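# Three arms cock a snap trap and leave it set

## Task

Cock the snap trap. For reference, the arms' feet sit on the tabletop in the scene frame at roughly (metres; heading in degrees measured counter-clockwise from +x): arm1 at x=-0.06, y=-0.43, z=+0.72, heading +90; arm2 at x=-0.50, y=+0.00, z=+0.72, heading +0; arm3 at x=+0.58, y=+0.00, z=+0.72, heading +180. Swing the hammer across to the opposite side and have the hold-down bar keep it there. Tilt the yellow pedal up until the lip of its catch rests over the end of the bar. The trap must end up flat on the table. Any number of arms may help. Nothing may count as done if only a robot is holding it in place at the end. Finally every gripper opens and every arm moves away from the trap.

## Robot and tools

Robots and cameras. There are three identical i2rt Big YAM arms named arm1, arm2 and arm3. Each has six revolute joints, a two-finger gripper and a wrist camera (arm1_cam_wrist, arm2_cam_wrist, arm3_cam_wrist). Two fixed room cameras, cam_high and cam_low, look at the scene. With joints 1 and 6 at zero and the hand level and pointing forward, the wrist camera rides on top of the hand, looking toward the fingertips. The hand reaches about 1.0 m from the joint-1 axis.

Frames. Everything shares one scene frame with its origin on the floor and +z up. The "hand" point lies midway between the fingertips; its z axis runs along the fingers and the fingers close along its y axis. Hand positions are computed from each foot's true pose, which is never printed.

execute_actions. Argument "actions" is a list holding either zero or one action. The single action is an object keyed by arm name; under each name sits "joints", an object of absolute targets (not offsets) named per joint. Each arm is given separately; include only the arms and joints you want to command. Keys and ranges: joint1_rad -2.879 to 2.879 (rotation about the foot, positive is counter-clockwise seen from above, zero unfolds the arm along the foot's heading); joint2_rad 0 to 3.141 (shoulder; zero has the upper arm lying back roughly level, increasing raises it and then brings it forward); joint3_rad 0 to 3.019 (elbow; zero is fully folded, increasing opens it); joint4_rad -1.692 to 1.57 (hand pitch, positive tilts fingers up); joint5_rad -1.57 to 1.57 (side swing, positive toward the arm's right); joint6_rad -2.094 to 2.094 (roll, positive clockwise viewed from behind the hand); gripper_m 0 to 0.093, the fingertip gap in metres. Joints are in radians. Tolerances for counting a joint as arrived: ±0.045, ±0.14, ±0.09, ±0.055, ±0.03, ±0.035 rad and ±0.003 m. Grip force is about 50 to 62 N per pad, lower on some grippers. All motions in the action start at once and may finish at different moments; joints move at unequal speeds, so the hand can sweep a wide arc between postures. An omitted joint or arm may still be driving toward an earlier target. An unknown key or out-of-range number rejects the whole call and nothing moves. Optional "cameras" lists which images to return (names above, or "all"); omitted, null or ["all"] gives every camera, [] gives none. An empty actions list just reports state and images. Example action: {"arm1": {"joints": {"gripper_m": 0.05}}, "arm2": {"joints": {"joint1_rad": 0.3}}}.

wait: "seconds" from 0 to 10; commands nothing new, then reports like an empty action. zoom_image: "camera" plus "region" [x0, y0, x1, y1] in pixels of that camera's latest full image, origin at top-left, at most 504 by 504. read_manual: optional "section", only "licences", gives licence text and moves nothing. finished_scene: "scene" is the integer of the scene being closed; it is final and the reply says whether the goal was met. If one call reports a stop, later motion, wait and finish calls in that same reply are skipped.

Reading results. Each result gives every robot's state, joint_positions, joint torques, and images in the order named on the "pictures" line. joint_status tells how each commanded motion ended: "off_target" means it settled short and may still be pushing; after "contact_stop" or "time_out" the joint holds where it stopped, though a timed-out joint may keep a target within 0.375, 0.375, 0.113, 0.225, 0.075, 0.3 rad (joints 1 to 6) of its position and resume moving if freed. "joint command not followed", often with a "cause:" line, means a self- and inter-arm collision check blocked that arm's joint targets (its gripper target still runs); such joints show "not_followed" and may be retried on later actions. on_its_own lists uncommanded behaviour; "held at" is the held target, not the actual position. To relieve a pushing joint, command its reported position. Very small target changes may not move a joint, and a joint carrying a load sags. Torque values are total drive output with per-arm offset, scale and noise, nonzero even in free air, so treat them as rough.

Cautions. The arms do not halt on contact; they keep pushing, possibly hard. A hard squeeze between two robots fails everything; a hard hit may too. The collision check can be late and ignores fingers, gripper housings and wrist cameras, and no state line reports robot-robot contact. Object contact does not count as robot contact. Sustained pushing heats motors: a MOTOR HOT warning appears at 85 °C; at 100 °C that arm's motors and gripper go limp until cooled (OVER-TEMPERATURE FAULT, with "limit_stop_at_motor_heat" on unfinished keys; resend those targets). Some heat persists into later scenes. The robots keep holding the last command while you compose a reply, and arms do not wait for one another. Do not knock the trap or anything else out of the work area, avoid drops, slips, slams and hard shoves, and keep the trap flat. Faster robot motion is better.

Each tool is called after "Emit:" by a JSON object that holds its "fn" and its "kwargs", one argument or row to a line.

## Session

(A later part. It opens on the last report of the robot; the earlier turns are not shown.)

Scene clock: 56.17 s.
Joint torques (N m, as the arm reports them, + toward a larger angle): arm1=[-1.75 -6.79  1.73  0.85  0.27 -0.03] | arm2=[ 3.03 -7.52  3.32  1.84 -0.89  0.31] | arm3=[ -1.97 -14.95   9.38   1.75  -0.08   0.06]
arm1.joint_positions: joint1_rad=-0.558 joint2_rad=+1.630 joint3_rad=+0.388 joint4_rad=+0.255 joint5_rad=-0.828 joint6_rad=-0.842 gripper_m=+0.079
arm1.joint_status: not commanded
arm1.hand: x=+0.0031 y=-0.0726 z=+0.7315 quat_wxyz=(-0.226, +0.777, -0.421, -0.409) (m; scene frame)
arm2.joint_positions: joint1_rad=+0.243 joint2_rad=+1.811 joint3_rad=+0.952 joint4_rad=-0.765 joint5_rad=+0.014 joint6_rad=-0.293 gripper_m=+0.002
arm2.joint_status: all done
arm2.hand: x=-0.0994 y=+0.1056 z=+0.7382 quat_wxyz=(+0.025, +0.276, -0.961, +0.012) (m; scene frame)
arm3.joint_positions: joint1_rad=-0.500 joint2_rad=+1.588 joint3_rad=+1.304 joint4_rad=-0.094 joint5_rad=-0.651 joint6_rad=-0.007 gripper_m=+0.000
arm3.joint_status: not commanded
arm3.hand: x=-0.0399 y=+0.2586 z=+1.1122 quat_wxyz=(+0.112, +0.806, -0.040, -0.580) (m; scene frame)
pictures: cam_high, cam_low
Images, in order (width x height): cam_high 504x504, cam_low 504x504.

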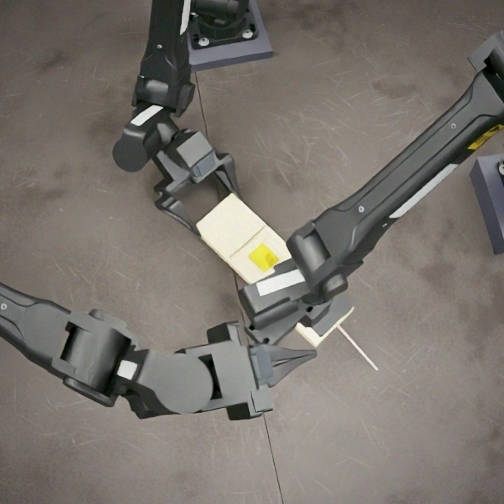

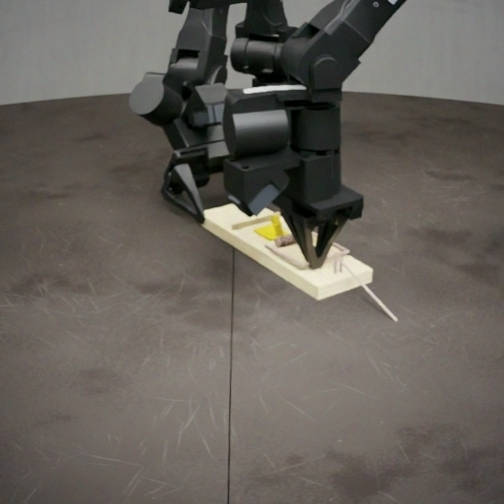

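Emit:
{"fn": "execute_actions", "kwargs": {
  "actions": [
    {"arm1":{"joints":{"gripper_m":0.093,"joint2_rad":1.62,"joint3_rad":0.385}},"arm2":{"joints":{"joint2_rad":1.89}}}
  ],
  "cameras": []
}}

Emit:
{"fn": "execute_actions", "kwargs": {
  "actions": [
    {"arm1":{"joints":{"joint2_rad":1.25}}}
  ],
  "cameras": ["cam_low"]
}}

Emit:
{"fn": "execute_actions", "kwargs": {
  "actions": [
    {"arm1":{"joints":{"joint1_rad":0.40,"joint4_rad":0.1,"joint5_rad":0.9,"joint6_rad":-0.685,"gripper_m":0}}}
  ],
  "cameras": []
}}

Emit:
{"fn": "execute_actions", "kwargs": {
  "actions": [
    {"arm1":{"joints":{"joint2_rad":1.755,"joint3_rad":0.86,"joint4_rad":-0.07}}}
  ],
  "cameras": ["cam_low","cam_high","arm1_cam_wrist"]
}}

Scene clock: 57.17 s.
Joint torques (N m, as the arm reports them, + toward a larger angle): arm1=[-1.06 -9.99  3.92  0.83 -0.28 -0.01] | arm2=[ 2.95 -5.93  3.33  1.91 -0.9   0.32] | arm3=[ -1.96 -14.95   9.38   1.75  -0.08   0.06]
arm1.joint_positions: joint1_rad=-0.561 joint2_rad=+1.626 joint3_rad=+0.388 joint4_rad=+0.255 joint5_rad=-0.814 joint6_rad=-0.841 gripper_m=+0.093
arm1.joint_status: all done
arm1.hand: x=+0.0062 y=-0.0725 z=+0.7311 quat_wxyz=(-0.229, +0.778, -0.425, -0.402) (m; scene frame)
arm2.joint_positions: joint1_rad=+0.243 joint2_rad=+1.814 joint3_rad=+0.952 joint4_rad=-0.764 joint5_rad=+0.014 joint6_rad=-0.292 gripper_m=+0.002
arm2.joint_status: all done
arm2.hand: x=-0.0998 y=+0.1055 z=+0.7370 quat_wxyz=(+0.026, +0.275, -0.961, +0.011) (m; scene frame)
arm3.joint_positions: joint1_rad=-0.500 joint2_rad=+1.588 joint3_rad=+1.304 joint4_rad=-0.094 joint5_rad=-0.651 joint6_rad=-0.007 gripper_m=+0.000
arm3.joint_status: not commanded
arm3.hand: x=-0.0399 y=+0.2586 z=+1.1122 quat_wxyz=(+0.112, +0.806, -0.040, -0.580) (m; scene frame)
pictures: none
No camera images: the call's "cameras" was empty. Leave "cameras" out to get every camera's image.

Scene clock: 58.27 s.
Joint torques (N m, as the arm reports them, + toward a larger angle): arm1=[-1.59 -6.19  6.71  1.01 -0.27  0.02] | arm2=[ 2.84 -5.66  3.34  1.71 -0.78  0.31] | arm3=[ -2.01 -14.96   9.38   1.75  -0.08   0.06]
arm1.joint_positions: joint1_rad=-0.561 joint2_rad=+1.243 joint3_rad=+0.383 joint4_rad=+0.253 joint5_rad=-0.811 joint6_rad=-0.842 gripper_m=+0.093
arm1.joint_status: all done
arm1.hand: x=+0.0211 y=-0.0472 z=+0.8588 quat_wxyz=(-0.391, +0.766, -0.331, -0.389) (m; scene frame)
arm2.joint_positions: joint1_rad=+0.243 joint2_rad=+1.814 joint3_rad=+0.952 joint4_rad=-0.762 joint5_rad=+0.011 joint6_rad=-0.292 gripper_m=+0.002
arm2.joint_status: not commanded
arm2.hand: x=-0.0994 y=+0.1060 z=+0.7370 quat_wxyz=(+0.025, +0.275, -0.961, +0.010) (m; scene frame)
arm3.joint_positions: joint1_rad=-0.500 joint2_rad=+1.588 joint3_rad=+1.304 joint4_rad=-0.094 joint5_rad=-0.651 joint6_rad=-0.007 gripper_m=+0.000
arm3.joint_status: not commanded
arm3.hand: x=-0.0399 y=+0.2586 z=+1.1122 quat_wxyz=(+0.112, +0.806, -0.040, -0.580) (m; scene frame)
pictures: cam_low
Images, in order (width x height): cam_low 504x504.

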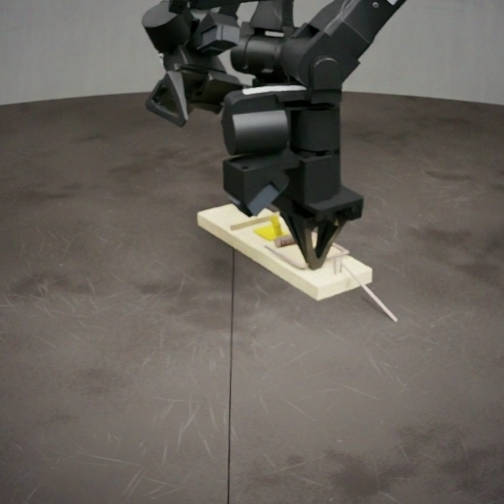

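Scene clock: 60.10 s.
Joint torques (N m, as the arm reports them, + toward a larger angle): arm1=[ 1.02 -6.33  7.05  1.03  0.39  0.14] | arm2=[ 3.01 -6.18  3.38  1.77 -0.8   0.3 ] | arm3=[ -2.   -14.98   9.38   1.75  -0.08   0.06]
arm1.joint_positions: joint1_rad=+0.391 joint2_rad=+1.243 joint3_rad=+0.383 joint4_rad=+0.116 joint5_rad=+0.898 joint6_rad=-0.693 gripper_m=+0.000
arm1.joint_status: all done
arm1.hand: x=-0.0784 y=-0.0587 z=+0.8455 quat_wxyz=(-0.530, +0.763, -0.356, +0.099) (m; scene frame)
arm2.joint_positions: joint1_rad=+0.243 joint2_rad=+1.814 joint3_rad=+0.952 joint4_rad=-0.762 joint5_rad=+0.011 joint6_rad=-0.292 gripper_m=+0.002
arm2.joint_status: not commanded
arm2.hand: x=-0.0994 y=+0.1060 z=+0.7370 quat_wxyz=(+0.025, +0.275, -0.961, +0.010) (m; scene frame)
arm3.joint_positions: joint1_rad=-0.500 joint2_rad=+1.588 joint3_rad=+1.304 joint4_rad=-0.094 joint5_rad=-0.651 joint6_rad=-0.007 gripper_m=+0.000
arm3.joint_status: not commanded
arm3.hand: x=-0.0399 y=+0.2586 z=+1.1122 quat_wxyz=(+0.112, +0.806, -0.040, -0.580) (m; scene frame)
pictures: none
No camera images: the call's "cameras" was empty. Leave "cameras" out to get every camera's image.

Scene clock: 61.27 s.
Joint torques (N m, as the arm reports them, + toward a larger angle): arm1=[  0.45 -13.97   8.49   0.83   0.43   0.22] | arm2=[ 2.92 -6.    3.37  1.75 -0.8   0.29] | arm3=[ -1.98 -14.95   9.38   1.75  -0.08   0.06]
arm1.joint_positions: joint1_rad=+0.391 joint2_rad=+1.746 joint3_rad=+0.831 joint4_rad=-0.057 joint5_rad=+0.900 joint6_rad=-0.692 gripper_m=+0.000
arm1.joint_status: all done
arm1.hand: x=-0.1362 y=+0.0721 z=+0.7863 quat_wxyz=(-0.464, +0.808, -0.320, +0.172) (m; scene frame)
arm2.joint_positions: joint1_rad=+0.243 joint2_rad=+1.814 joint3_rad=+0.952 joint4_rad=-0.762 joint5_rad=+0.011 joint6_rad=-0.292 gripper_m=+0.002
arm2.joint_status: not commanded
arm2.hand: x=-0.0994 y=+0.1060 z=+0.7370 quat_wxyz=(+0.025, +0.275, -0.961, +0.010) (m; scene frame)
arm3.joint_positions: joint1_rad=-0.500 joint2_rad=+1.588 joint3_rad=+1.304 joint4_rad=-0.094 joint5_rad=-0.651 joint6_rad=-0.007 gripper_m=+0.000
arm3.joint_status: not commanded
arm3.hand: x=-0.0399 y=+0.2586 z=+1.1122 quat_wxyz=(+0.112, +0.806, -0.040, -0.580) (m; scene frame)
pictures: arm1_cam_wrist, cam_high, cam_low
Images, in order (width x height): arm1_cam_wrist 504x504, cam_high 504x504, cam_low 504x504.

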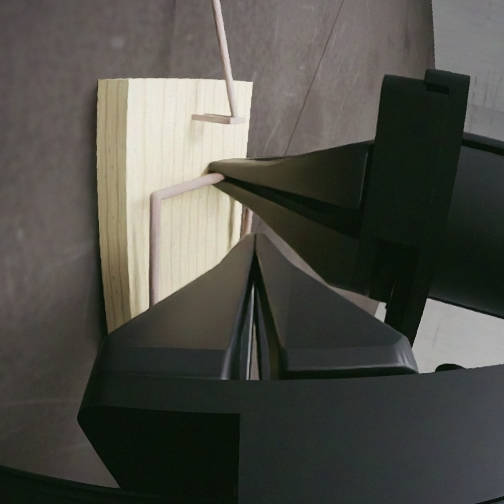

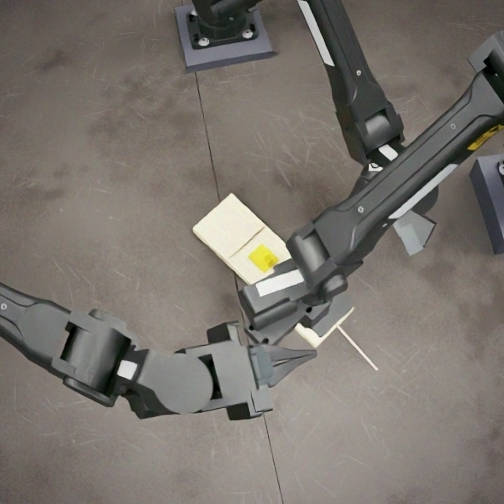

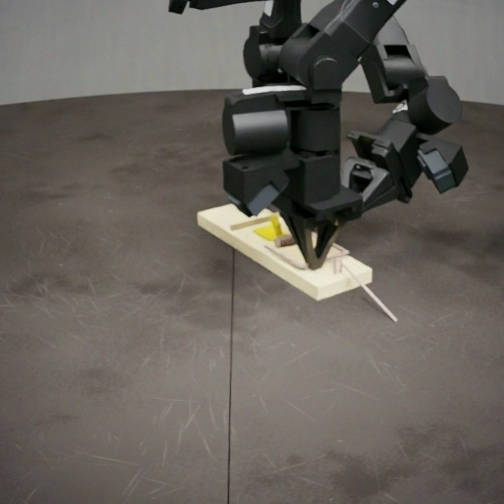

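Lower to ~0.765 first and look.

Emit:
{"fn": "execute_actions", "kwargs": {
  "actions": [
    {"arm1":{"joints":{"joint2_rad":1.80,"joint4_rad":-0.03}}}
  ],
  "cameras": ["cam_low","arm1_cam_wrist","arm2_cam_wrist"]
}}

Emit:
{"fn": "zoom_image", "kwargs": {
  "camera": "cam_low",
  "region": [260, 170, 420, 310]
}}

Scene clock: 62.13 s.
Joint torques (N m, as the arm reports them, + toward a larger angle): arm1=[  0.32 -14.06   7.96   1.67   0.43   0.14] | arm2=[ 2.77 -6.14  3.31  1.72 -0.8   0.31] | arm3=[ -1.95 -14.96   9.39   1.75  -0.07   0.06]
arm1.joint_positions: joint1_rad=+0.391 joint2_rad=+1.789 joint3_rad=+0.831 joint4_rad=-0.049 joint5_rad=+0.900 joint6_rad=-0.692 gripper_m=+0.000
arm1.joint_status: all done
arm1.hand: x=-0.1348 y=+0.0693 z=+0.7670 quat_wxyz=(-0.454, +0.814, -0.314, +0.182) (m; scene frame)
arm2.joint_positions: joint1_rad=+0.243 joint2_rad=+1.814 joint3_rad=+0.952 joint4_rad=-0.762 joint5_rad=+0.011 joint6_rad=-0.292 gripper_m=+0.002
arm2.joint_status: not commanded
arm2.hand: x=-0.0994 y=+0.1060 z=+0.7370 quat_wxyz=(+0.025, +0.275, -0.961, +0.010) (m; scene frame)
arm3.joint_positions: joint1_rad=-0.500 joint2_rad=+1.588 joint3_rad=+1.304 joint4_rad=-0.094 joint5_rad=-0.651 joint6_rad=-0.007 gripper_m=+0.000
arm3.joint_status: not commanded
arm3.hand: x=-0.0399 y=+0.2586 z=+1.1122 quat_wxyz=(+0.112, +0.806, -0.040, -0.580) (m; scene frame)
pictures: arm1_cam_wrist, arm2_cam_wrist, cam_low
Images, in order (width x height): arm1_cam_wrist 504x504, arm2_cam_wrist 504x504, cam_low 504x504.

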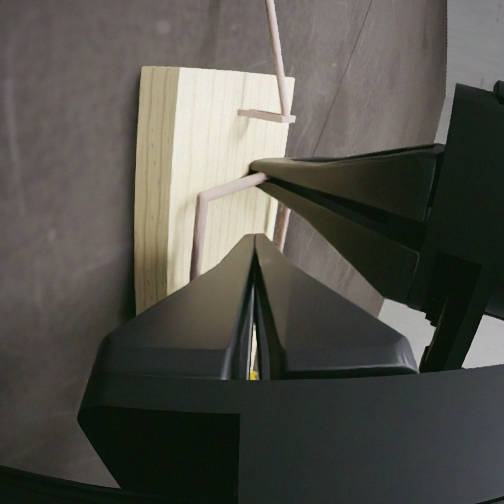

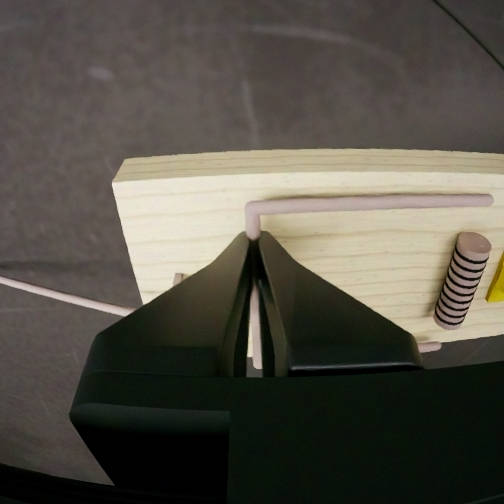

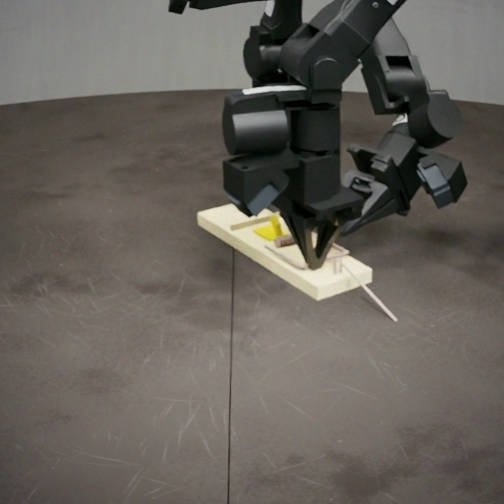

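Region (260, 170, 420, 310) of cam_low's 504x504 image, scaled by 3.150, with more detail than that image has; it fills the top 441 rows of this view, and the rest is white.

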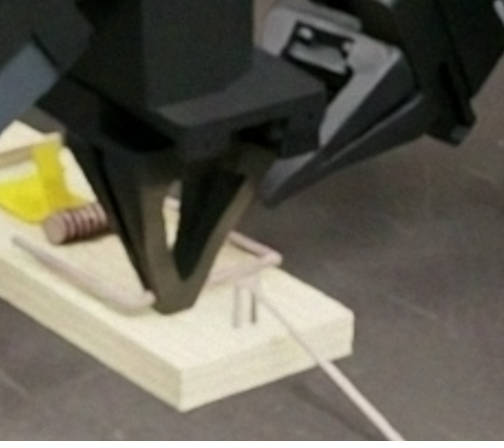

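Emit:
{"fn": "execute_actions", "kwargs": {
  "actions": [
    {"arm1":{"joints":{"joint1_rad":0.375,"joint2_rad":1.87,"joint3_rad":0.875}}}
  ],
  "cameras": ["cam_low","arm1_cam_wrist"]
}}

Emit:
{"fn": "zoom_image", "kwargs": {
  "camera": "cam_low",
  "region": [260, 170, 420, 310]
}}

Scene clock: 62.97 s.
Joint torques (N m, as the arm reports them, + toward a larger angle): arm1=[ -1.6  -13.63   7.39   1.48   0.08   0.12] | arm2=[ 3.03 -5.84  3.28  1.76 -0.79  0.29] | arm3=[ -2.   -14.96   9.37   1.76  -0.08   0.06]
arm1.joint_positions: joint1_rad=+0.387 joint2_rad=+1.841 joint3_rad=+0.853 joint4_rad=-0.040 joint5_rad=+0.909 joint6_rad=-0.692 gripper_m=+0.000
arm1.joint_status: all done
arm1.hand: x=-0.1339 y=+0.0744 z=+0.7513 quat_wxyz=(-0.449, +0.815, -0.313, +0.193) (m; scene frame)
arm2.joint_positions: joint1_rad=+0.243 joint2_rad=+1.814 joint3_rad=+0.952 joint4_rad=-0.761 joint5_rad=+0.011 joint6_rad=-0.292 gripper_m=+0.002
arm2.joint_status: not commanded
arm2.hand: x=-0.0992 y=+0.1062 z=+0.7370 quat_wxyz=(+0.025, +0.275, -0.961, +0.010) (m; scene frame)
arm3.joint_positions: joint1_rad=-0.500 joint2_rad=+1.588 joint3_rad=+1.304 joint4_rad=-0.094 joint5_rad=-0.651 joint6_rad=-0.007 gripper_m=+0.000
arm3.joint_status: not commanded
arm3.hand: x=-0.0399 y=+0.2586 z=+1.1122 quat_wxyz=(+0.112, +0.806, -0.040, -0.580) (m; scene frame)
pictures: arm1_cam_wrist, cam_low
Images, in order (width x height): arm1_cam_wrist 504x504, cam_low 504x504.

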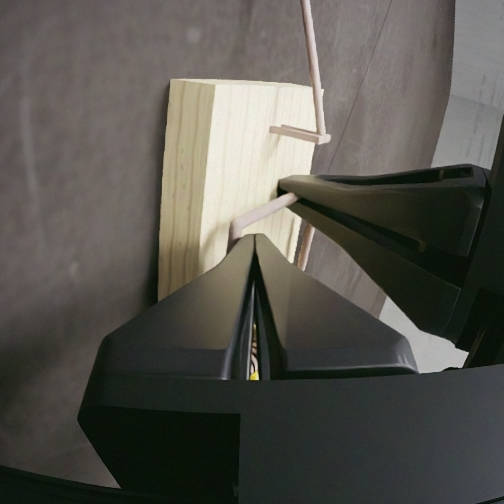

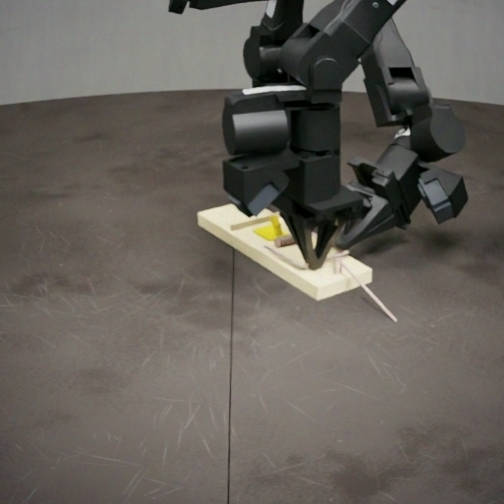

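Region (260, 170, 420, 310) of cam_low's 504x504 image, scaled by 3.150, with more detail than that image has; it fills the top 441 rows of this view, and the rest is white.

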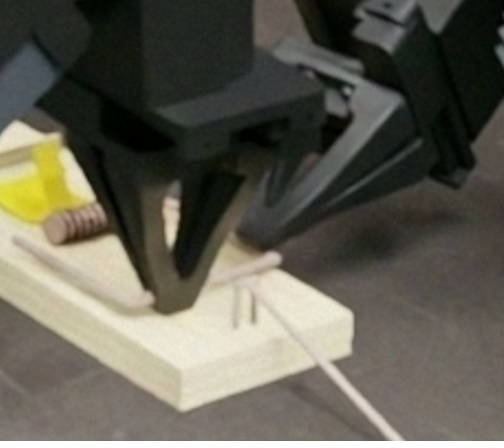

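Emit:
{"fn": "execute_actions", "kwargs": {
  "actions": [
    {"arm1":{"joints":{"joint1_rad":0.365,"joint2_rad":1.94,"joint3_rad":0.80,"joint4_rad":-0.08,"joint5_rad":0.885}}}
  ],
  "cameras": []
}}

Emit:
{"fn": "execute_actions", "kwargs": {
  "actions": [
    {"arm2":{"joints":{"gripper_m":0.012,"joint1_rad":0.243,"joint2_rad":1.81,"joint3_rad":0.955,"joint4_rad":-0.76,"joint5_rad":0.0}}}
  ],
  "cameras": ["cam_low","arm1_cam_wrist"]
}}

Emit:
{"fn": "zoom_image", "kwargs": {
  "camera": "cam_low",
  "region": [200, 170, 420, 310]
}}

Scene clock: 64.90 s.
Joint torques (N m, as the arm reports them, + toward a larger angle): arm1=[-1.52 -8.42  1.82 -0.52 -0.71  0.1 ] | arm2=[ 3.1  -5.9   3.29  1.7  -0.78  0.28] | arm3=[ -1.97 -14.96   9.38   1.75  -0.08   0.06]
arm1.joint_positions: joint1_rad=+0.374 joint2_rad=+1.854 joint3_rad=+0.853 joint4_rad=-0.040 joint5_rad=+0.916 joint6_rad=-0.680 gripper_m=+0.000
arm1.joint_status: joint5_rad time_out (moved +0.008 of -0.024); the others done
arm1.on_its_own: joint5_rad reads +0.916 and still pushes toward +0.885 since a time_out
arm1.hand: x=-0.1255 y=+0.0735 z=+0.7462 quat_wxyz=(-0.446, +0.811, -0.321, +0.201) (m; scene frame)
arm2.joint_positions: joint1_rad=+0.243 joint2_rad=+1.814 joint3_rad=+0.952 joint4_rad=-0.761 joint5_rad=+0.011 joint6_rad=-0.292 gripper_m=+0.002
arm2.joint_status: not commanded
arm2.hand: x=-0.0992 y=+0.1062 z=+0.7370 quat_wxyz=(+0.025, +0.275, -0.961, +0.010) (m; scene frame)
arm3.joint_positions: joint1_rad=-0.500 joint2_rad=+1.588 joint3_rad=+1.304 joint4_rad=-0.094 joint5_rad=-0.651 joint6_rad=-0.007 gripper_m=+0.000
arm3.joint_status: not commanded
arm3.hand: x=-0.0399 y=+0.2586 z=+1.1122 quat_wxyz=(+0.112, +0.806, -0.040, -0.580) (m; scene frame)
pictures: none
No camera images: the call's "cameras" was empty. Leave "cameras" out to get every camera's image.

not run: a stop came earlier in this reply.

Region (200, 170, 420, 310) of cam_low's 504x504 image, scaled by 2.291, with more detail than that image has; it fills the top 321 rows of this view, and the rest is white.

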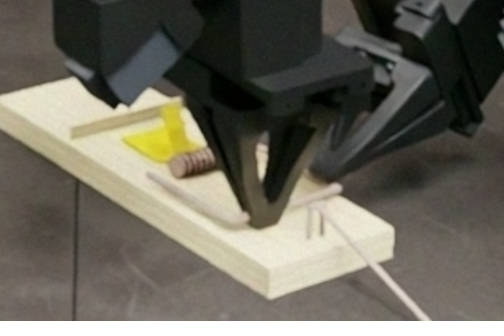

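Emit:
{"fn": "execute_actions", "kwargs": {
  "actions": [
    {"arm2":{"joints":{"gripper_m":0.012,"joint1_rad":0.243,"joint2_rad":1.81,"joint3_rad":0.955,"joint4_rad":-0.76,"joint5_rad":0.0}}}
  ],
  "cameras": ["cam_low","arm1_cam_wrist"]
}}

Emit:
{"fn": "zoom_image", "kwargs": {
  "camera": "cam_low",
  "region": [200, 170, 420, 310]
}}

Scene clock: 65.57 s.
Joint torques (N m, as the arm reports them, + toward a larger angle): arm1=[-1.18 -7.78  1.66 -0.21 -1.13  0.  ] | arm2=[  0.87 -11.81   5.96   0.76  -0.38   0.15] | arm3=[ -1.99 -14.99   9.37   1.76  -0.08   0.06]
arm1.joint_positions: joint1_rad=+0.373 joint2_rad=+1.853 joint3_rad=+0.853 joint4_rad=-0.040 joint5_rad=+0.927 joint6_rad=-0.677 gripper_m=+0.000
arm1.joint_status: not commanded
arm1.on_its_own: joint5_rad reads +0.927 and still pushes toward +0.885 since a time_out
arm1.hand: x=-0.1241 y=+0.0734 z=+0.7478 quat_wxyz=(-0.449, +0.808, -0.323, +0.204) (m; scene frame)
arm2.joint_positions: joint1_rad=+0.238 joint2_rad=+1.811 joint3_rad=+0.954 joint4_rad=-0.761 joint5_rad=+0.011 joint6_rad=-0.278 gripper_m=+0.012
arm2.joint_status: all done
arm2.hand: x=-0.0970 y=+0.1046 z=+0.7388 quat_wxyz=(+0.022, +0.266, -0.964, +0.010) (m; scene frame)
arm3.joint_positions: joint1_rad=-0.500 joint2_rad=+1.588 joint3_rad=+1.304 joint4_rad=-0.094 joint5_rad=-0.651 joint6_rad=-0.007 gripper_m=+0.000
arm3.joint_status: not commanded
arm3.hand: x=-0.0399 y=+0.2586 z=+1.1122 quat_wxyz=(+0.112, +0.806, -0.040, -0.580) (m; scene frame)
pictures: arm1_cam_wrist, cam_low
Images, in order (width x height): arm1_cam_wrist 504x504, cam_low 504x504.

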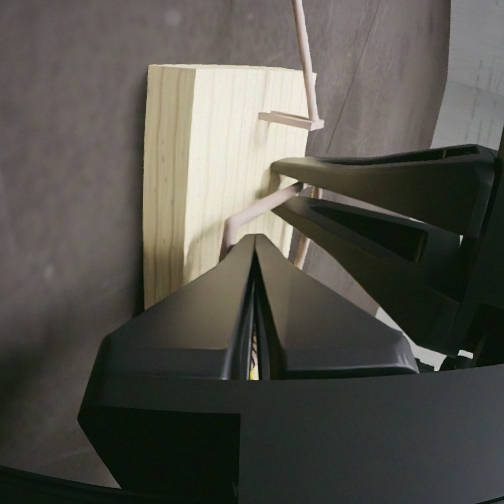

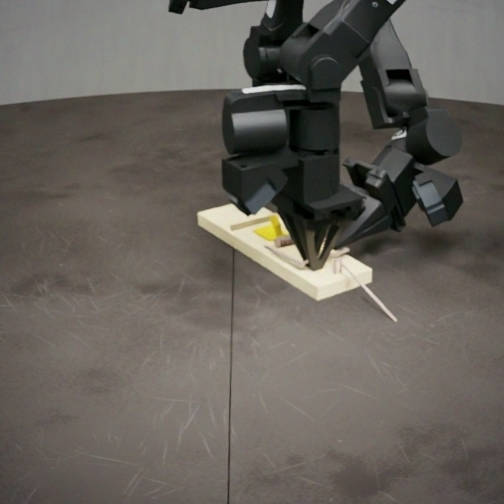

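Region (200, 170, 420, 310) of cam_low's 504x504 image, scaled by 2.291, with more detail than that image has; it fills the top 321 rows of this view, and the rest is white.

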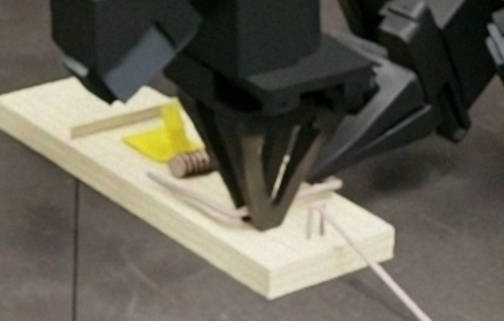

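Emit:
{"fn": "execute_actions", "kwargs": {
  "actions": [
    {"arm2":{"joints":{"joint2_rad":1.63,"joint3_rad":1.04,"joint4_rad":-1.0}},"arm1":{"joints":{"joint2_rad":1.96}}}
  ],
  "cameras": ["cam_low"]
}}

Emit:
{"fn": "execute_actions", "kwargs": {
  "actions": [
    {"arm2":{"joints":{"joint1_rad":0.43,"joint2_rad":1.59,"joint3_rad":0.87,"joint4_rad":-0.83,"joint6_rad":-1.69,"gripper_m":0.03}}}
  ],
  "cameras": ["cam_low","arm2_cam_wrist","cam_high"]
}}

Scene clock: 66.93 s.
Joint torques (N m, as the arm reports them, + toward a larger angle): arm1=[-0.68 -6.6   1.68 -0.24 -1.09  0.01] | arm2=[  0.72 -10.51   9.87   0.19  -0.13   0.15] | arm3=[ -1.96 -14.96   9.38   1.75  -0.08   0.06]
arm1.joint_positions: joint1_rad=+0.373 joint2_rad=+1.854 joint3_rad=+0.853 joint4_rad=-0.040 joint5_rad=+0.927 joint6_rad=-0.677 gripper_m=+0.000
arm1.joint_status: all done
arm1.on_its_own: joint5_rad reads +0.927 and still pushes toward +0.885 since a time_out
arm1.hand: x=-0.1240 y=+0.0733 z=+0.7475 quat_wxyz=(-0.449, +0.808, -0.323, +0.204) (m; scene frame)
arm2.joint_positions: joint1_rad=+0.238 joint2_rad=+1.626 joint3_rad=+1.007 joint4_rad=-0.989 joint5_rad=+0.004 joint6_rad=-0.278 gripper_m=+0.012
arm2.joint_status: all done
arm2.hand: x=-0.1016 y=+0.1055 z=+0.8284 quat_wxyz=(+0.017, +0.266, -0.964, +0.007) (m; scene frame)
arm3.joint_positions: joint1_rad=-0.500 joint2_rad=+1.588 joint3_rad=+1.304 joint4_rad=-0.094 joint5_rad=-0.651 joint6_rad=-0.007 gripper_m=+0.000
arm3.joint_status: not commanded
arm3.hand: x=-0.0399 y=+0.2586 z=+1.1122 quat_wxyz=(+0.112, +0.806, -0.040, -0.580) (m; scene frame)
pictures: cam_low
Images, in order (width x height): cam_low 504x504.

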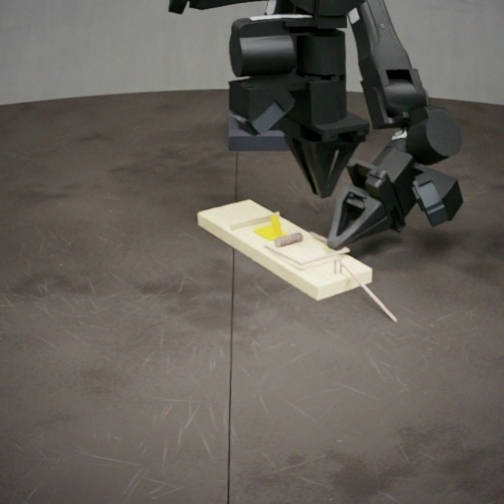

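Scene clock: 69.03 s.
Joint torques (N m, as the arm reports them, + toward a larger angle): arm1=[-1.34 -6.    1.9  -0.45 -1.15  0.08] | arm2=[ -0.47 -10.16   6.92   1.22  -0.1   -0.08] | arm3=[ -1.99 -14.96   9.37   1.75  -0.08   0.06]
arm1.joint_positions: joint1_rad=+0.373 joint2_rad=+1.854 joint3_rad=+0.853 joint4_rad=-0.040 joint5_rad=+0.927 joint6_rad=-0.677 gripper_m=+0.000
arm1.joint_status: not commanded
arm1.on_its_own: joint5_rad reads +0.927 and still pushes toward +0.885 since a time_out
arm1.hand: x=-0.1240 y=+0.0733 z=+0.7475 quat_wxyz=(-0.449, +0.808, -0.323, +0.204) (m; scene frame)
arm2.joint_positions: joint1_rad=+0.439 joint2_rad=+1.594 joint3_rad=+0.866 joint4_rad=-0.844 joint5_rad=+0.001 joint6_rad=-1.682 gripper_m=+0.030
arm2.joint_status: all done
arm2.hand: x=-0.1565 y=+0.1701 z=+0.7976 quat_wxyz=(+0.003, +0.878, -0.479, +0.005) (m; scene frame)
arm3.joint_positions: joint1_rad=-0.500 joint2_rad=+1.588 joint3_rad=+1.304 joint4_rad=-0.094 joint5_rad=-0.651 joint6_rad=-0.007 gripper_m=+0.000
arm3.joint_status: not commanded
arm3.hand: x=-0.0399 y=+0.2586 z=+1.1122 quat_wxyz=(+0.112, +0.806, -0.040, -0.580) (m; scene frame)
pictures: arm2_cam_wrist, cam_high, cam_low
Images, in order (width x height): arm2_cam_wrist 504x504, cam_high 504x504, cam_low 504x504.

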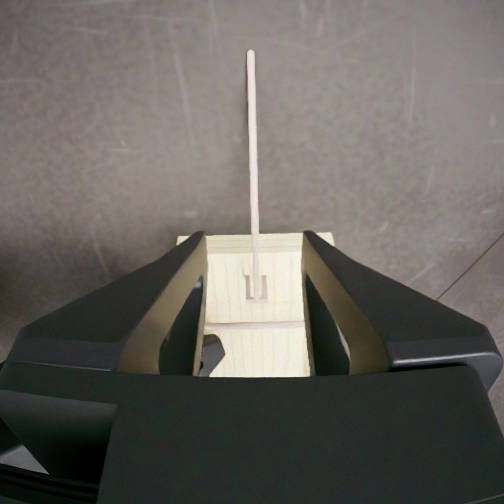

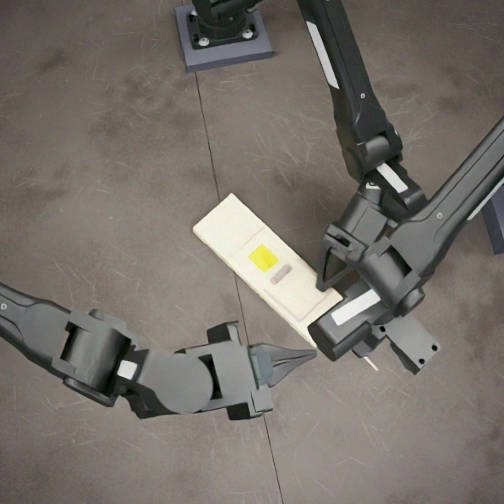

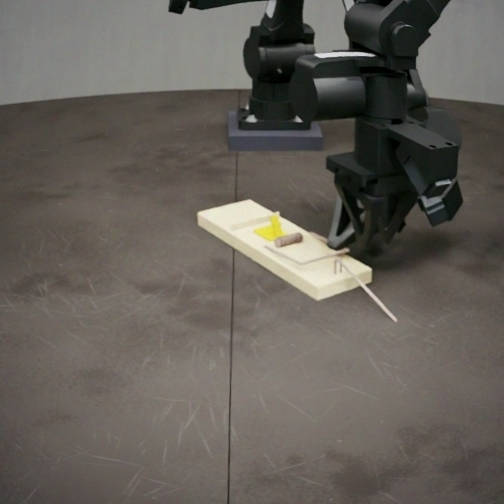

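Emit:
{"fn": "execute_actions", "kwargs": {
  "actions": [
    {"arm2":{"joints":{"joint2_rad":1.762,"joint3_rad":0.818,"joint4_rad":-0.61}}}
  ],
  "cameras": ["cam_low","arm2_cam_wrist"]
}}

Scene clock: 70.07 s.
Joint torques (N m, as the arm reports them, + toward a larger angle): arm1=[-1.51 -6.25  1.92 -0.36 -1.14  0.09] | arm2=[ -0.39 -10.78   5.06   1.2   -0.09  -0.04] | arm3=[ -1.95 -14.94   9.38   1.75  -0.07   0.06]
arm1.joint_positions: joint1_rad=+0.373 joint2_rad=+1.854 joint3_rad=+0.853 joint4_rad=-0.040 joint5_rad=+0.927 joint6_rad=-0.677 gripper_m=+0.000
arm1.joint_status: not commanded
arm1.on_its_own: joint5_rad reads +0.927 and still pushes toward +0.885 since a time_out
arm1.hand: x=-0.1240 y=+0.0733 z=+0.7475 quat_wxyz=(-0.449, +0.808, -0.323, +0.204) (m; scene frame)
arm2.joint_positions: joint1_rad=+0.439 joint2_rad=+1.764 joint3_rad=+0.820 joint4_rad=-0.624 joint5_rad=+0.001 joint6_rad=-1.683 gripper_m=+0.030
arm2.joint_status: all done
arm2.hand: x=-0.1534 y=+0.1708 z=+0.7242 quat_wxyz=(+0.001, +0.878, -0.478, +0.007) (m; scene frame)
arm3.joint_positions: joint1_rad=-0.500 joint2_rad=+1.588 joint3_rad=+1.304 joint4_rad=-0.094 joint5_rad=-0.651 joint6_rad=-0.007 gripper_m=+0.000
arm3.joint_status: not commanded
arm3.hand: x=-0.0399 y=+0.2586 z=+1.1122 quat_wxyz=(+0.112, +0.806, -0.040, -0.580) (m; scene frame)
pictures: arm2_cam_wrist, cam_low
Images, in order (width x height): arm2_cam_wrist 504x504, cam_low 504x504.

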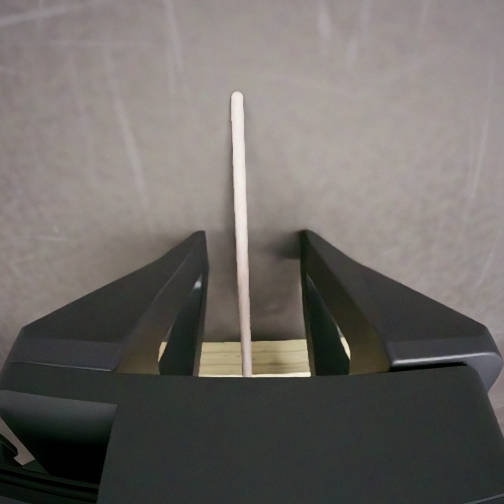

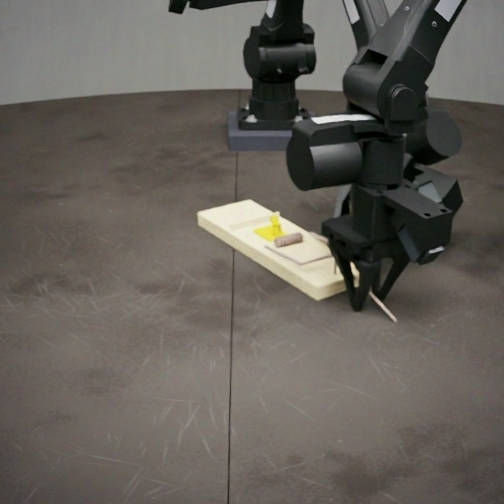

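Emit:
{"fn": "execute_actions", "kwargs": {
  "actions": [
    {"arm2":{"joints":{"joint4_rad":-0.648,"gripper_m":0.002}}}
  ],
  "cameras": []
}}

Emit:
{"fn": "execute_actions", "kwargs": {
  "actions": [
    {"arm2":{"joints":{"joint1_rad":0.41,"joint2_rad":1.625,"joint3_rad":0.885,"joint4_rad":-0.81,"joint6_rad":-1.72}}}
  ],
  "cameras": ["cam_low","arm2_cam_wrist"]
}}

Scene clock: 70.77 s.
Joint torques (N m, as the arm reports them, + toward a larger angle): arm1=[-1.05 -6.93  1.9  -0.33 -1.08  0.05] | arm2=[ -0.84 -10.49   5.19   0.12  -0.09   0.04] | arm3=[ -1.96 -14.97   9.38   1.75  -0.08   0.06]
arm1.joint_positions: joint1_rad=+0.373 joint2_rad=+1.854 joint3_rad=+0.853 joint4_rad=-0.040 joint5_rad=+0.927 joint6_rad=-0.677 gripper_m=+0.000
arm1.joint_status: not commanded
arm1.on_its_own: joint5_rad reads +0.927 and still pushes toward +0.885 since a time_out
arm1.hand: x=-0.1240 y=+0.0733 z=+0.7475 quat_wxyz=(-0.449, +0.808, -0.323, +0.204) (m; scene frame)
arm2.joint_positions: joint1_rad=+0.438 joint2_rad=+1.764 joint3_rad=+0.819 joint4_rad=-0.636 joint5_rad=+0.001 joint6_rad=-1.690 gripper_m=+0.003
arm2.joint_status: all done
arm2.hand: x=-0.1566 y=+0.1690 z=+0.7239 quat_wxyz=(+0.007, +0.880, -0.475, +0.003) (m; scene frame)
arm3.joint_positions: joint1_rad=-0.500 joint2_rad=+1.588 joint3_rad=+1.304 joint4_rad=-0.094 joint5_rad=-0.651 joint6_rad=-0.007 gripper_m=+0.000
arm3.joint_status: not commanded
arm3.hand: x=-0.0399 y=+0.2586 z=+1.1122 quat_wxyz=(+0.112, +0.806, -0.040, -0.580) (m; scene frame)
pictures: none
No camera images: the call's "cameras" was empty. Leave "cameras" out to get every camera's image.

Scene clock: 71.67 s.
Joint torques (N m, as the arm reports them, + toward a larger angle): arm1=[-1.13 -7.99  1.93 -0.19 -1.16  0.07] | arm2=[ -0.82 -10.6   10.27  -0.05   0.11   0.24] | arm3=[ -1.95 -14.97   9.38   1.75  -0.08   0.06]
arm1.joint_positions: joint1_rad=+0.371 joint2_rad=+1.857 joint3_rad=+0.853 joint4_rad=-0.040 joint5_rad=+0.927 joint6_rad=-0.672 gripper_m=+0.000
arm1.joint_status: not commanded
arm1.on_its_own: joint5_rad reads +0.927 and still pushes toward +0.885 since a time_out
arm1.hand: x=-0.1225 y=+0.0731 z=+0.7463 quat_wxyz=(-0.448, +0.807, -0.326, +0.205) (m; scene frame)
arm2.joint_positions: joint1_rad=+0.421 joint2_rad=+1.634 joint3_rad=+0.834 joint4_rad=-0.792 joint5_rad=-0.003 joint6_rad=-1.733 gripper_m=+0.002
arm2.joint_status: all done
arm2.hand: x=-0.1616 y=+0.1609 z=+0.7746 quat_wxyz=(+0.010, +0.886, -0.464, -0.003) (m; scene frame)
arm3.joint_positions: joint1_rad=-0.500 joint2_rad=+1.588 joint3_rad=+1.304 joint4_rad=-0.094 joint5_rad=-0.651 joint6_rad=-0.007 gripper_m=+0.000
arm3.joint_status: not commanded
arm3.hand: x=-0.0399 y=+0.2586 z=+1.1122 quat_wxyz=(+0.112, +0.806, -0.040, -0.580) (m; scene frame)
pictures: arm2_cam_wrist, cam_low
Images, in order (width x height): arm2_cam_wrist 504x504, cam_low 504x504.

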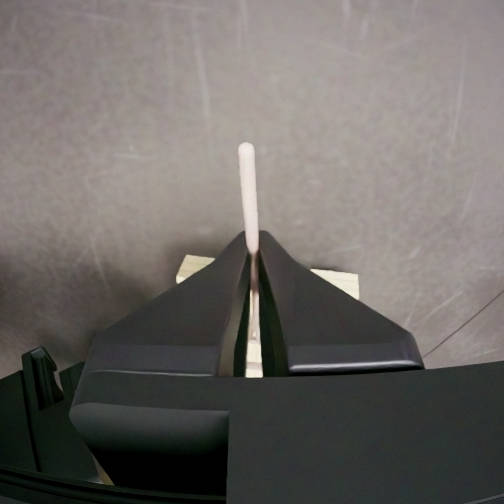

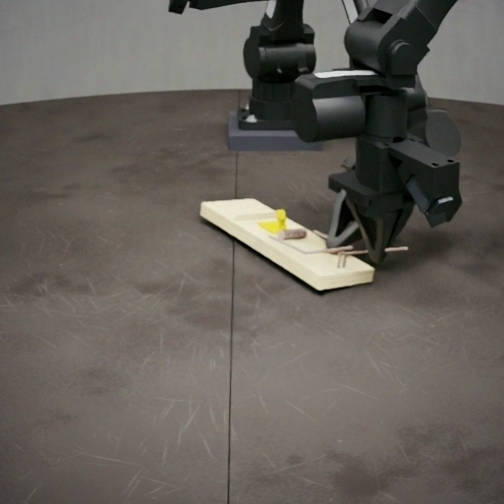

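Emit:
{"fn": "execute_actions", "kwargs": {
  "actions": [
    {"arm2":{"joints":{"joint3_rad":0.90,"joint4_rad":-0.77,"gripper_m":0.003}}}
  ],
  "cameras": ["cam_low","arm2_cam_wrist"]
}}

Scene clock: 72.40 s.
Joint torques (N m, as the arm reports them, + toward a larger angle): arm1=[-0.51 -6.48  1.8  -0.24 -1.16  0.07] | arm2=[ -0.19 -10.5   10.63   1.22  -0.04   0.11] | arm3=[ -1.95 -14.98   9.39   1.75  -0.08   0.06]
arm1.joint_positions: joint1_rad=+0.365 joint2_rad=+1.857 joint3_rad=+0.855 joint4_rad=-0.040 joint5_rad=+0.928 joint6_rad=-0.671 gripper_m=+0.000
arm1.joint_status: not commanded
arm1.on_its_own: joint5_rad reads +0.928 and still pushes toward +0.885 since a time_out
arm1.hand: x=-0.1200 y=+0.0745 z=+0.7471 quat_wxyz=(-0.448, +0.805, -0.329, +0.205) (m; scene frame)
arm2.joint_positions: joint1_rad=+0.418 joint2_rad=+1.634 joint3_rad=+0.843 joint4_rad=-0.784 joint5_rad=+0.000 joint6_rad=-1.728 gripper_m=+0.003
arm2.joint_status: all done
arm2.hand: x=-0.1550 y=+0.1620 z=+0.7769 quat_wxyz=(+0.004, +0.884, -0.468, +0.003) (m; scene frame)
arm3.joint_positions: joint1_rad=-0.500 joint2_rad=+1.588 joint3_rad=+1.304 joint4_rad=-0.094 joint5_rad=-0.651 joint6_rad=-0.007 gripper_m=+0.000
arm3.joint_status: not commanded
arm3.hand: x=-0.0399 y=+0.2586 z=+1.1122 quat_wxyz=(+0.112, +0.806, -0.040, -0.580) (m; scene frame)
pictures: arm2_cam_wrist, cam_low
Images, in order (width x height): arm2_cam_wrist 504x504, cam_low 504x504.

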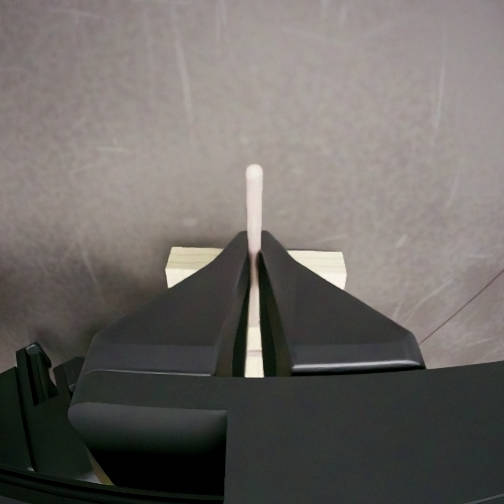

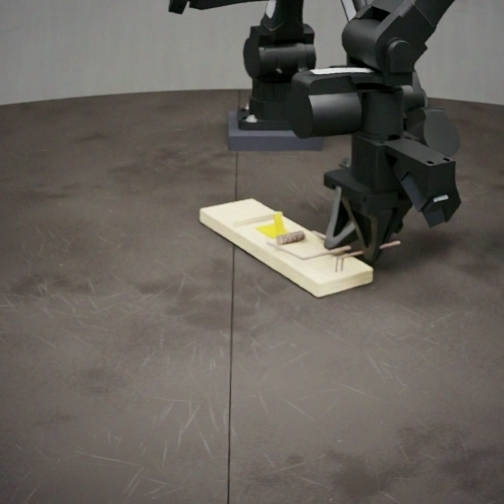

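Emit:
{"fn": "execute_actions", "kwargs": {
  "actions": [
    {"arm2":{"joints":{"joint1_rad":0.325,"joint2_rad":1.58,"joint3_rad":0.93,"joint4_rad":-0.885,"joint6_rad":-1.815}}}
  ],
  "cameras": ["cam_low","arm2_cam_wrist"]
}}

Scene clock: 73.50 s.
Joint torques (N m, as the arm reports them, + toward a larger angle): arm1=[ 0.04 -6.84  1.56 -0.1  -1.19  0.  ] | arm2=[  0.12 -10.47  10.23  -0.08   0.14  -0.04] | arm3=[ -2.   -14.95   9.37   1.76  -0.08   0.06]
arm1.joint_positions: joint1_rad=+0.363 joint2_rad=+1.857 joint3_rad=+0.856 joint4_rad=-0.040 joint5_rad=+0.926 joint6_rad=-0.671 gripper_m=+0.000
arm1.joint_status: not commanded
arm1.on_its_own: joint5_rad reads +0.926 and still pushes toward +0.885 since a time_out
arm1.hand: x=-0.1192 y=+0.0751 z=+0.7472 quat_wxyz=(-0.448, +0.805, -0.330, +0.204) (m; scene frame)
arm2.joint_positions: joint1_rad=+0.327 joint2_rad=+1.590 joint3_rad=+0.886 joint4_rad=-0.867 joint5_rad=-0.005 joint6_rad=-1.806 gripper_m=+0.003
arm2.joint_status: all done
arm2.hand: x=-0.1357 y=+0.1334 z=+0.8053 quat_wxyz=(+0.001, +0.881, -0.473, +0.003) (m; scene frame)
arm3.joint_positions: joint1_rad=-0.500 joint2_rad=+1.588 joint3_rad=+1.304 joint4_rad=-0.094 joint5_rad=-0.651 joint6_rad=-0.007 gripper_m=+0.000
arm3.joint_status: not commanded
arm3.hand: x=-0.0399 y=+0.2586 z=+1.1122 quat_wxyz=(+0.112, +0.806, -0.040, -0.580) (m; scene frame)
pictures: arm2_cam_wrist, cam_low
Images, in order (width x height): arm2_cam_wrist 504x504, cam_low 504x504.

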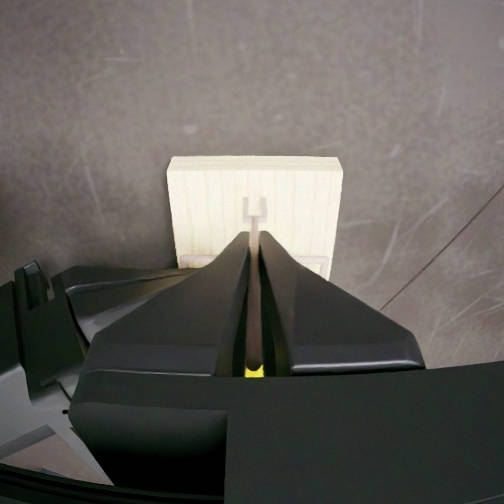

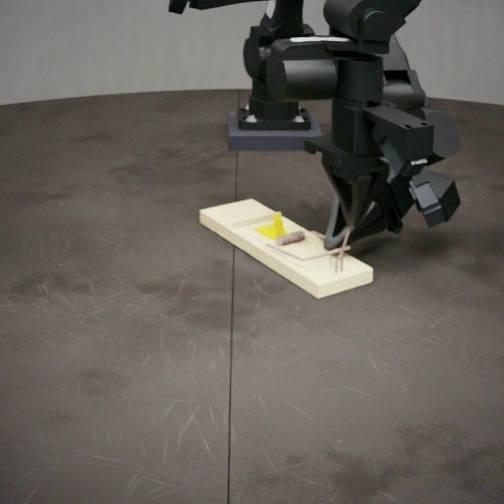

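Emit:
{"fn": "execute_actions", "kwargs": {
  "actions": [
    {"arm2":{"joints":{"joint1_rad":0.198,"joint2_rad":1.625,"joint3_rad":0.978,"joint4_rad":-0.90,"joint6_rad":-1.94}}}
  ],
  "cameras": ["cam_low","arm2_cam_wrist"]
}}

Emit:
{"fn": "zoom_image", "kwargs": {
  "camera": "cam_low",
  "region": [200, 130, 420, 310]
}}

Scene clock: 74.60 s.
Joint torques (N m, as the arm reports them, + toward a larger angle): arm1=[ 0.12 -7.32  1.94 -0.16 -1.15  0.02] | arm2=[ -0.5  -10.12  10.64   0.52   0.61  -0.18] | arm3=[ -1.97 -14.97   9.37   1.75  -0.08   0.06]
arm1.joint_positions: joint1_rad=+0.362 joint2_rad=+1.857 joint3_rad=+0.854 joint4_rad=-0.040 joint5_rad=+0.925 joint6_rad=-0.671 gripper_m=+0.000
arm1.joint_status: not commanded
arm1.on_its_own: joint5_rad reads +0.925 and still pushes toward +0.885 since a time_out
arm1.hand: x=-0.1187 y=+0.0741 z=+0.7463 quat_wxyz=(-0.447, +0.806, -0.330, +0.205) (m; scene frame)
arm2.joint_positions: joint1_rad=+0.207 joint2_rad=+1.627 joint3_rad=+0.929 joint4_rad=-0.896 joint5_rad=-0.017 joint6_rad=-1.924 gripper_m=+0.003
arm2.joint_status: all done
arm2.hand: x=-0.1133 y=+0.0930 z=+0.8046 quat_wxyz=(+0.004, +0.880, -0.474, -0.010) (m; scene frame)
arm3.joint_positions: joint1_rad=-0.500 joint2_rad=+1.588 joint3_rad=+1.304 joint4_rad=-0.094 joint5_rad=-0.651 joint6_rad=-0.007 gripper_m=+0.000
arm3.joint_status: not commanded
arm3.hand: x=-0.0399 y=+0.2586 z=+1.1122 quat_wxyz=(+0.112, +0.806, -0.040, -0.580) (m; scene frame)
pictures: arm2_cam_wrist, cam_low
Images, in order (width x height): arm2_cam_wrist 504x504, cam_low 504x504.

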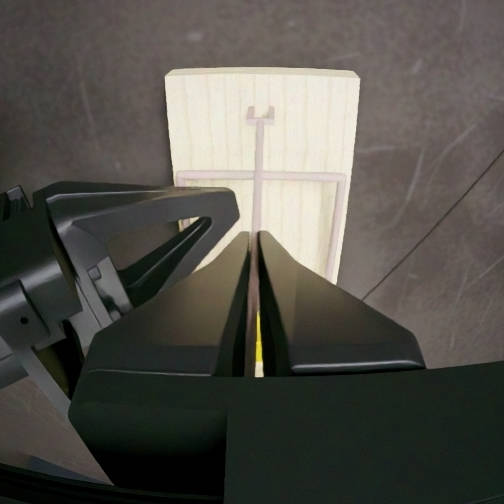

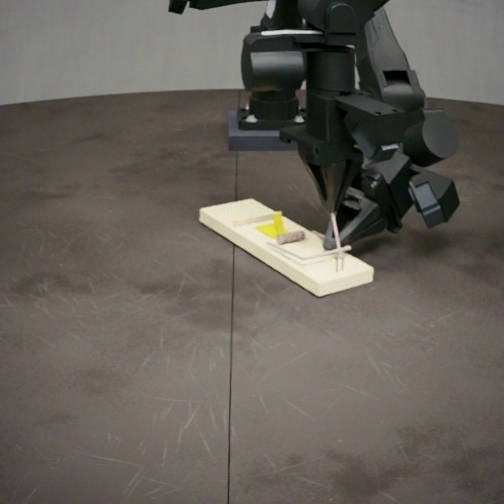

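Region (200, 130, 420, 310) of cam_low's 504x504 image, scaled by 2.291, with more detail than that image has; it fills the top 412 rows of this view, and the rest is white.

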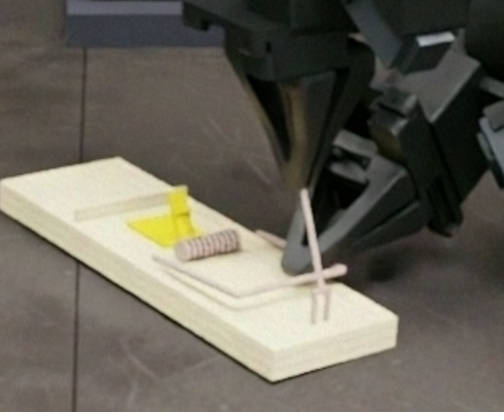

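Emit:
{"fn": "execute_actions", "kwargs": {
  "actions": []
}}

Scene clock: 75.00 s.
Joint torques (N m, as the arm reports them, + toward a larger angle): arm1=[-0.36 -7.51  1.84 -0.24 -1.08 -0.03] | arm2=[ -0.51 -10.15  10.6    0.46   0.59  -0.15] | arm3=[ -1.99 -14.94   9.38   1.75  -0.08   0.06]
arm1.joint_positions: joint1_rad=+0.362 joint2_rad=+1.857 joint3_rad=+0.854 joint4_rad=-0.040 joint5_rad=+0.925 joint6_rad=-0.671 gripper_m=+0.000
arm1.joint_status: not commanded
arm1.on_its_own: joint5_rad reads +0.925 and still pushes toward +0.885 since a time_out
arm1.hand: x=-0.1187 y=+0.0741 z=+0.7463 quat_wxyz=(-0.447, +0.806, -0.330, +0.205) (m; scene frame)
arm2.joint_positions: joint1_rad=+0.207 joint2_rad=+1.627 joint3_rad=+0.929 joint4_rad=-0.896 joint5_rad=-0.017 joint6_rad=-1.924 gripper_m=+0.003
arm2.joint_status: all done
arm2.hand: x=-0.1133 y=+0.0930 z=+0.8046 quat_wxyz=(+0.004, +0.880, -0.474, -0.010) (m; scene frame)
arm3.joint_positions: joint1_rad=-0.500 joint2_rad=+1.588 joint3_rad=+1.304 joint4_rad=-0.094 joint5_rad=-0.651 joint6_rad=-0.007 gripper_m=+0.000
arm3.joint_status: not commanded
arm3.hand: x=-0.0399 y=+0.2586 z=+1.1122 quat_wxyz=(+0.112, +0.806, -0.040, -0.580) (m; scene frame)
pictures: arm1_cam_wrist, arm2_cam_wrist, arm3_cam_wrist, cam_high, cam_low
Images, in order (width x height): arm1_cam_wrist 504x504, arm2_cam_wrist 504x504, arm3_cam_wrist 504x504, cam_high 504x504, cam_low 504x504.

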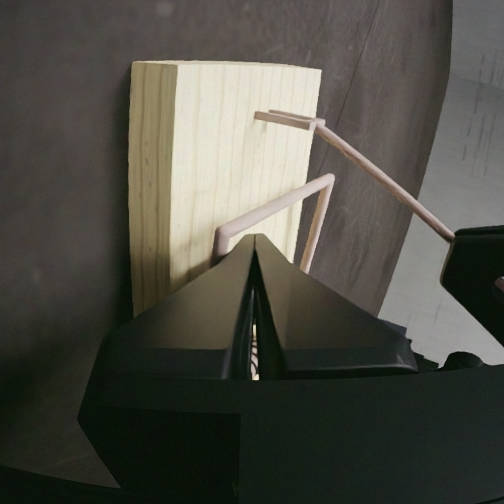

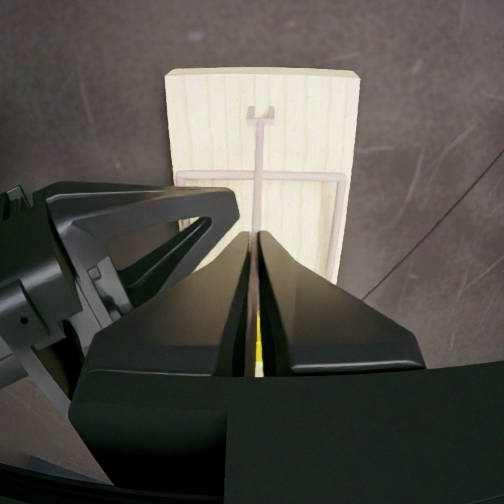

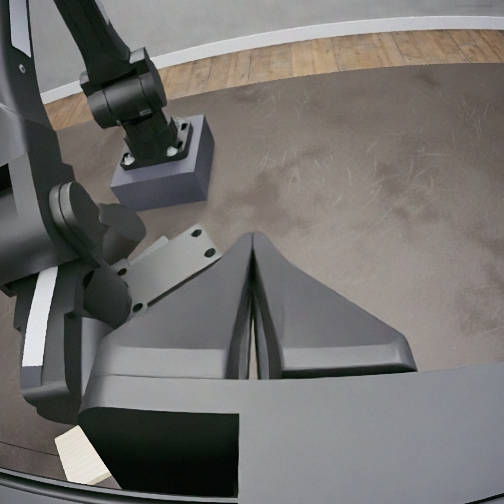

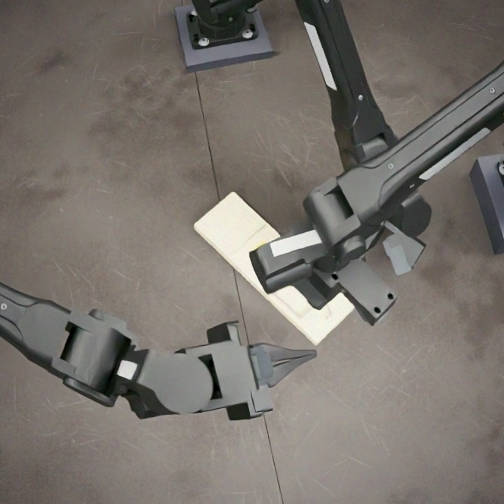

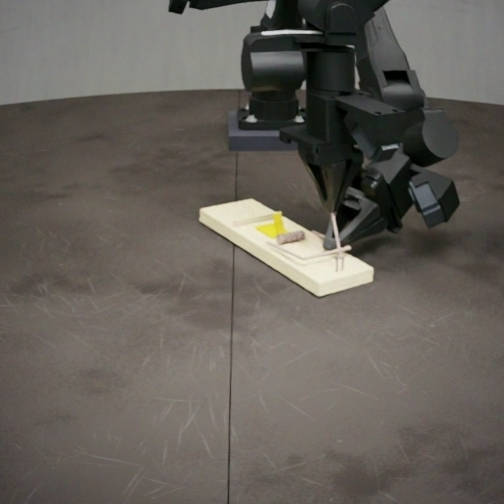

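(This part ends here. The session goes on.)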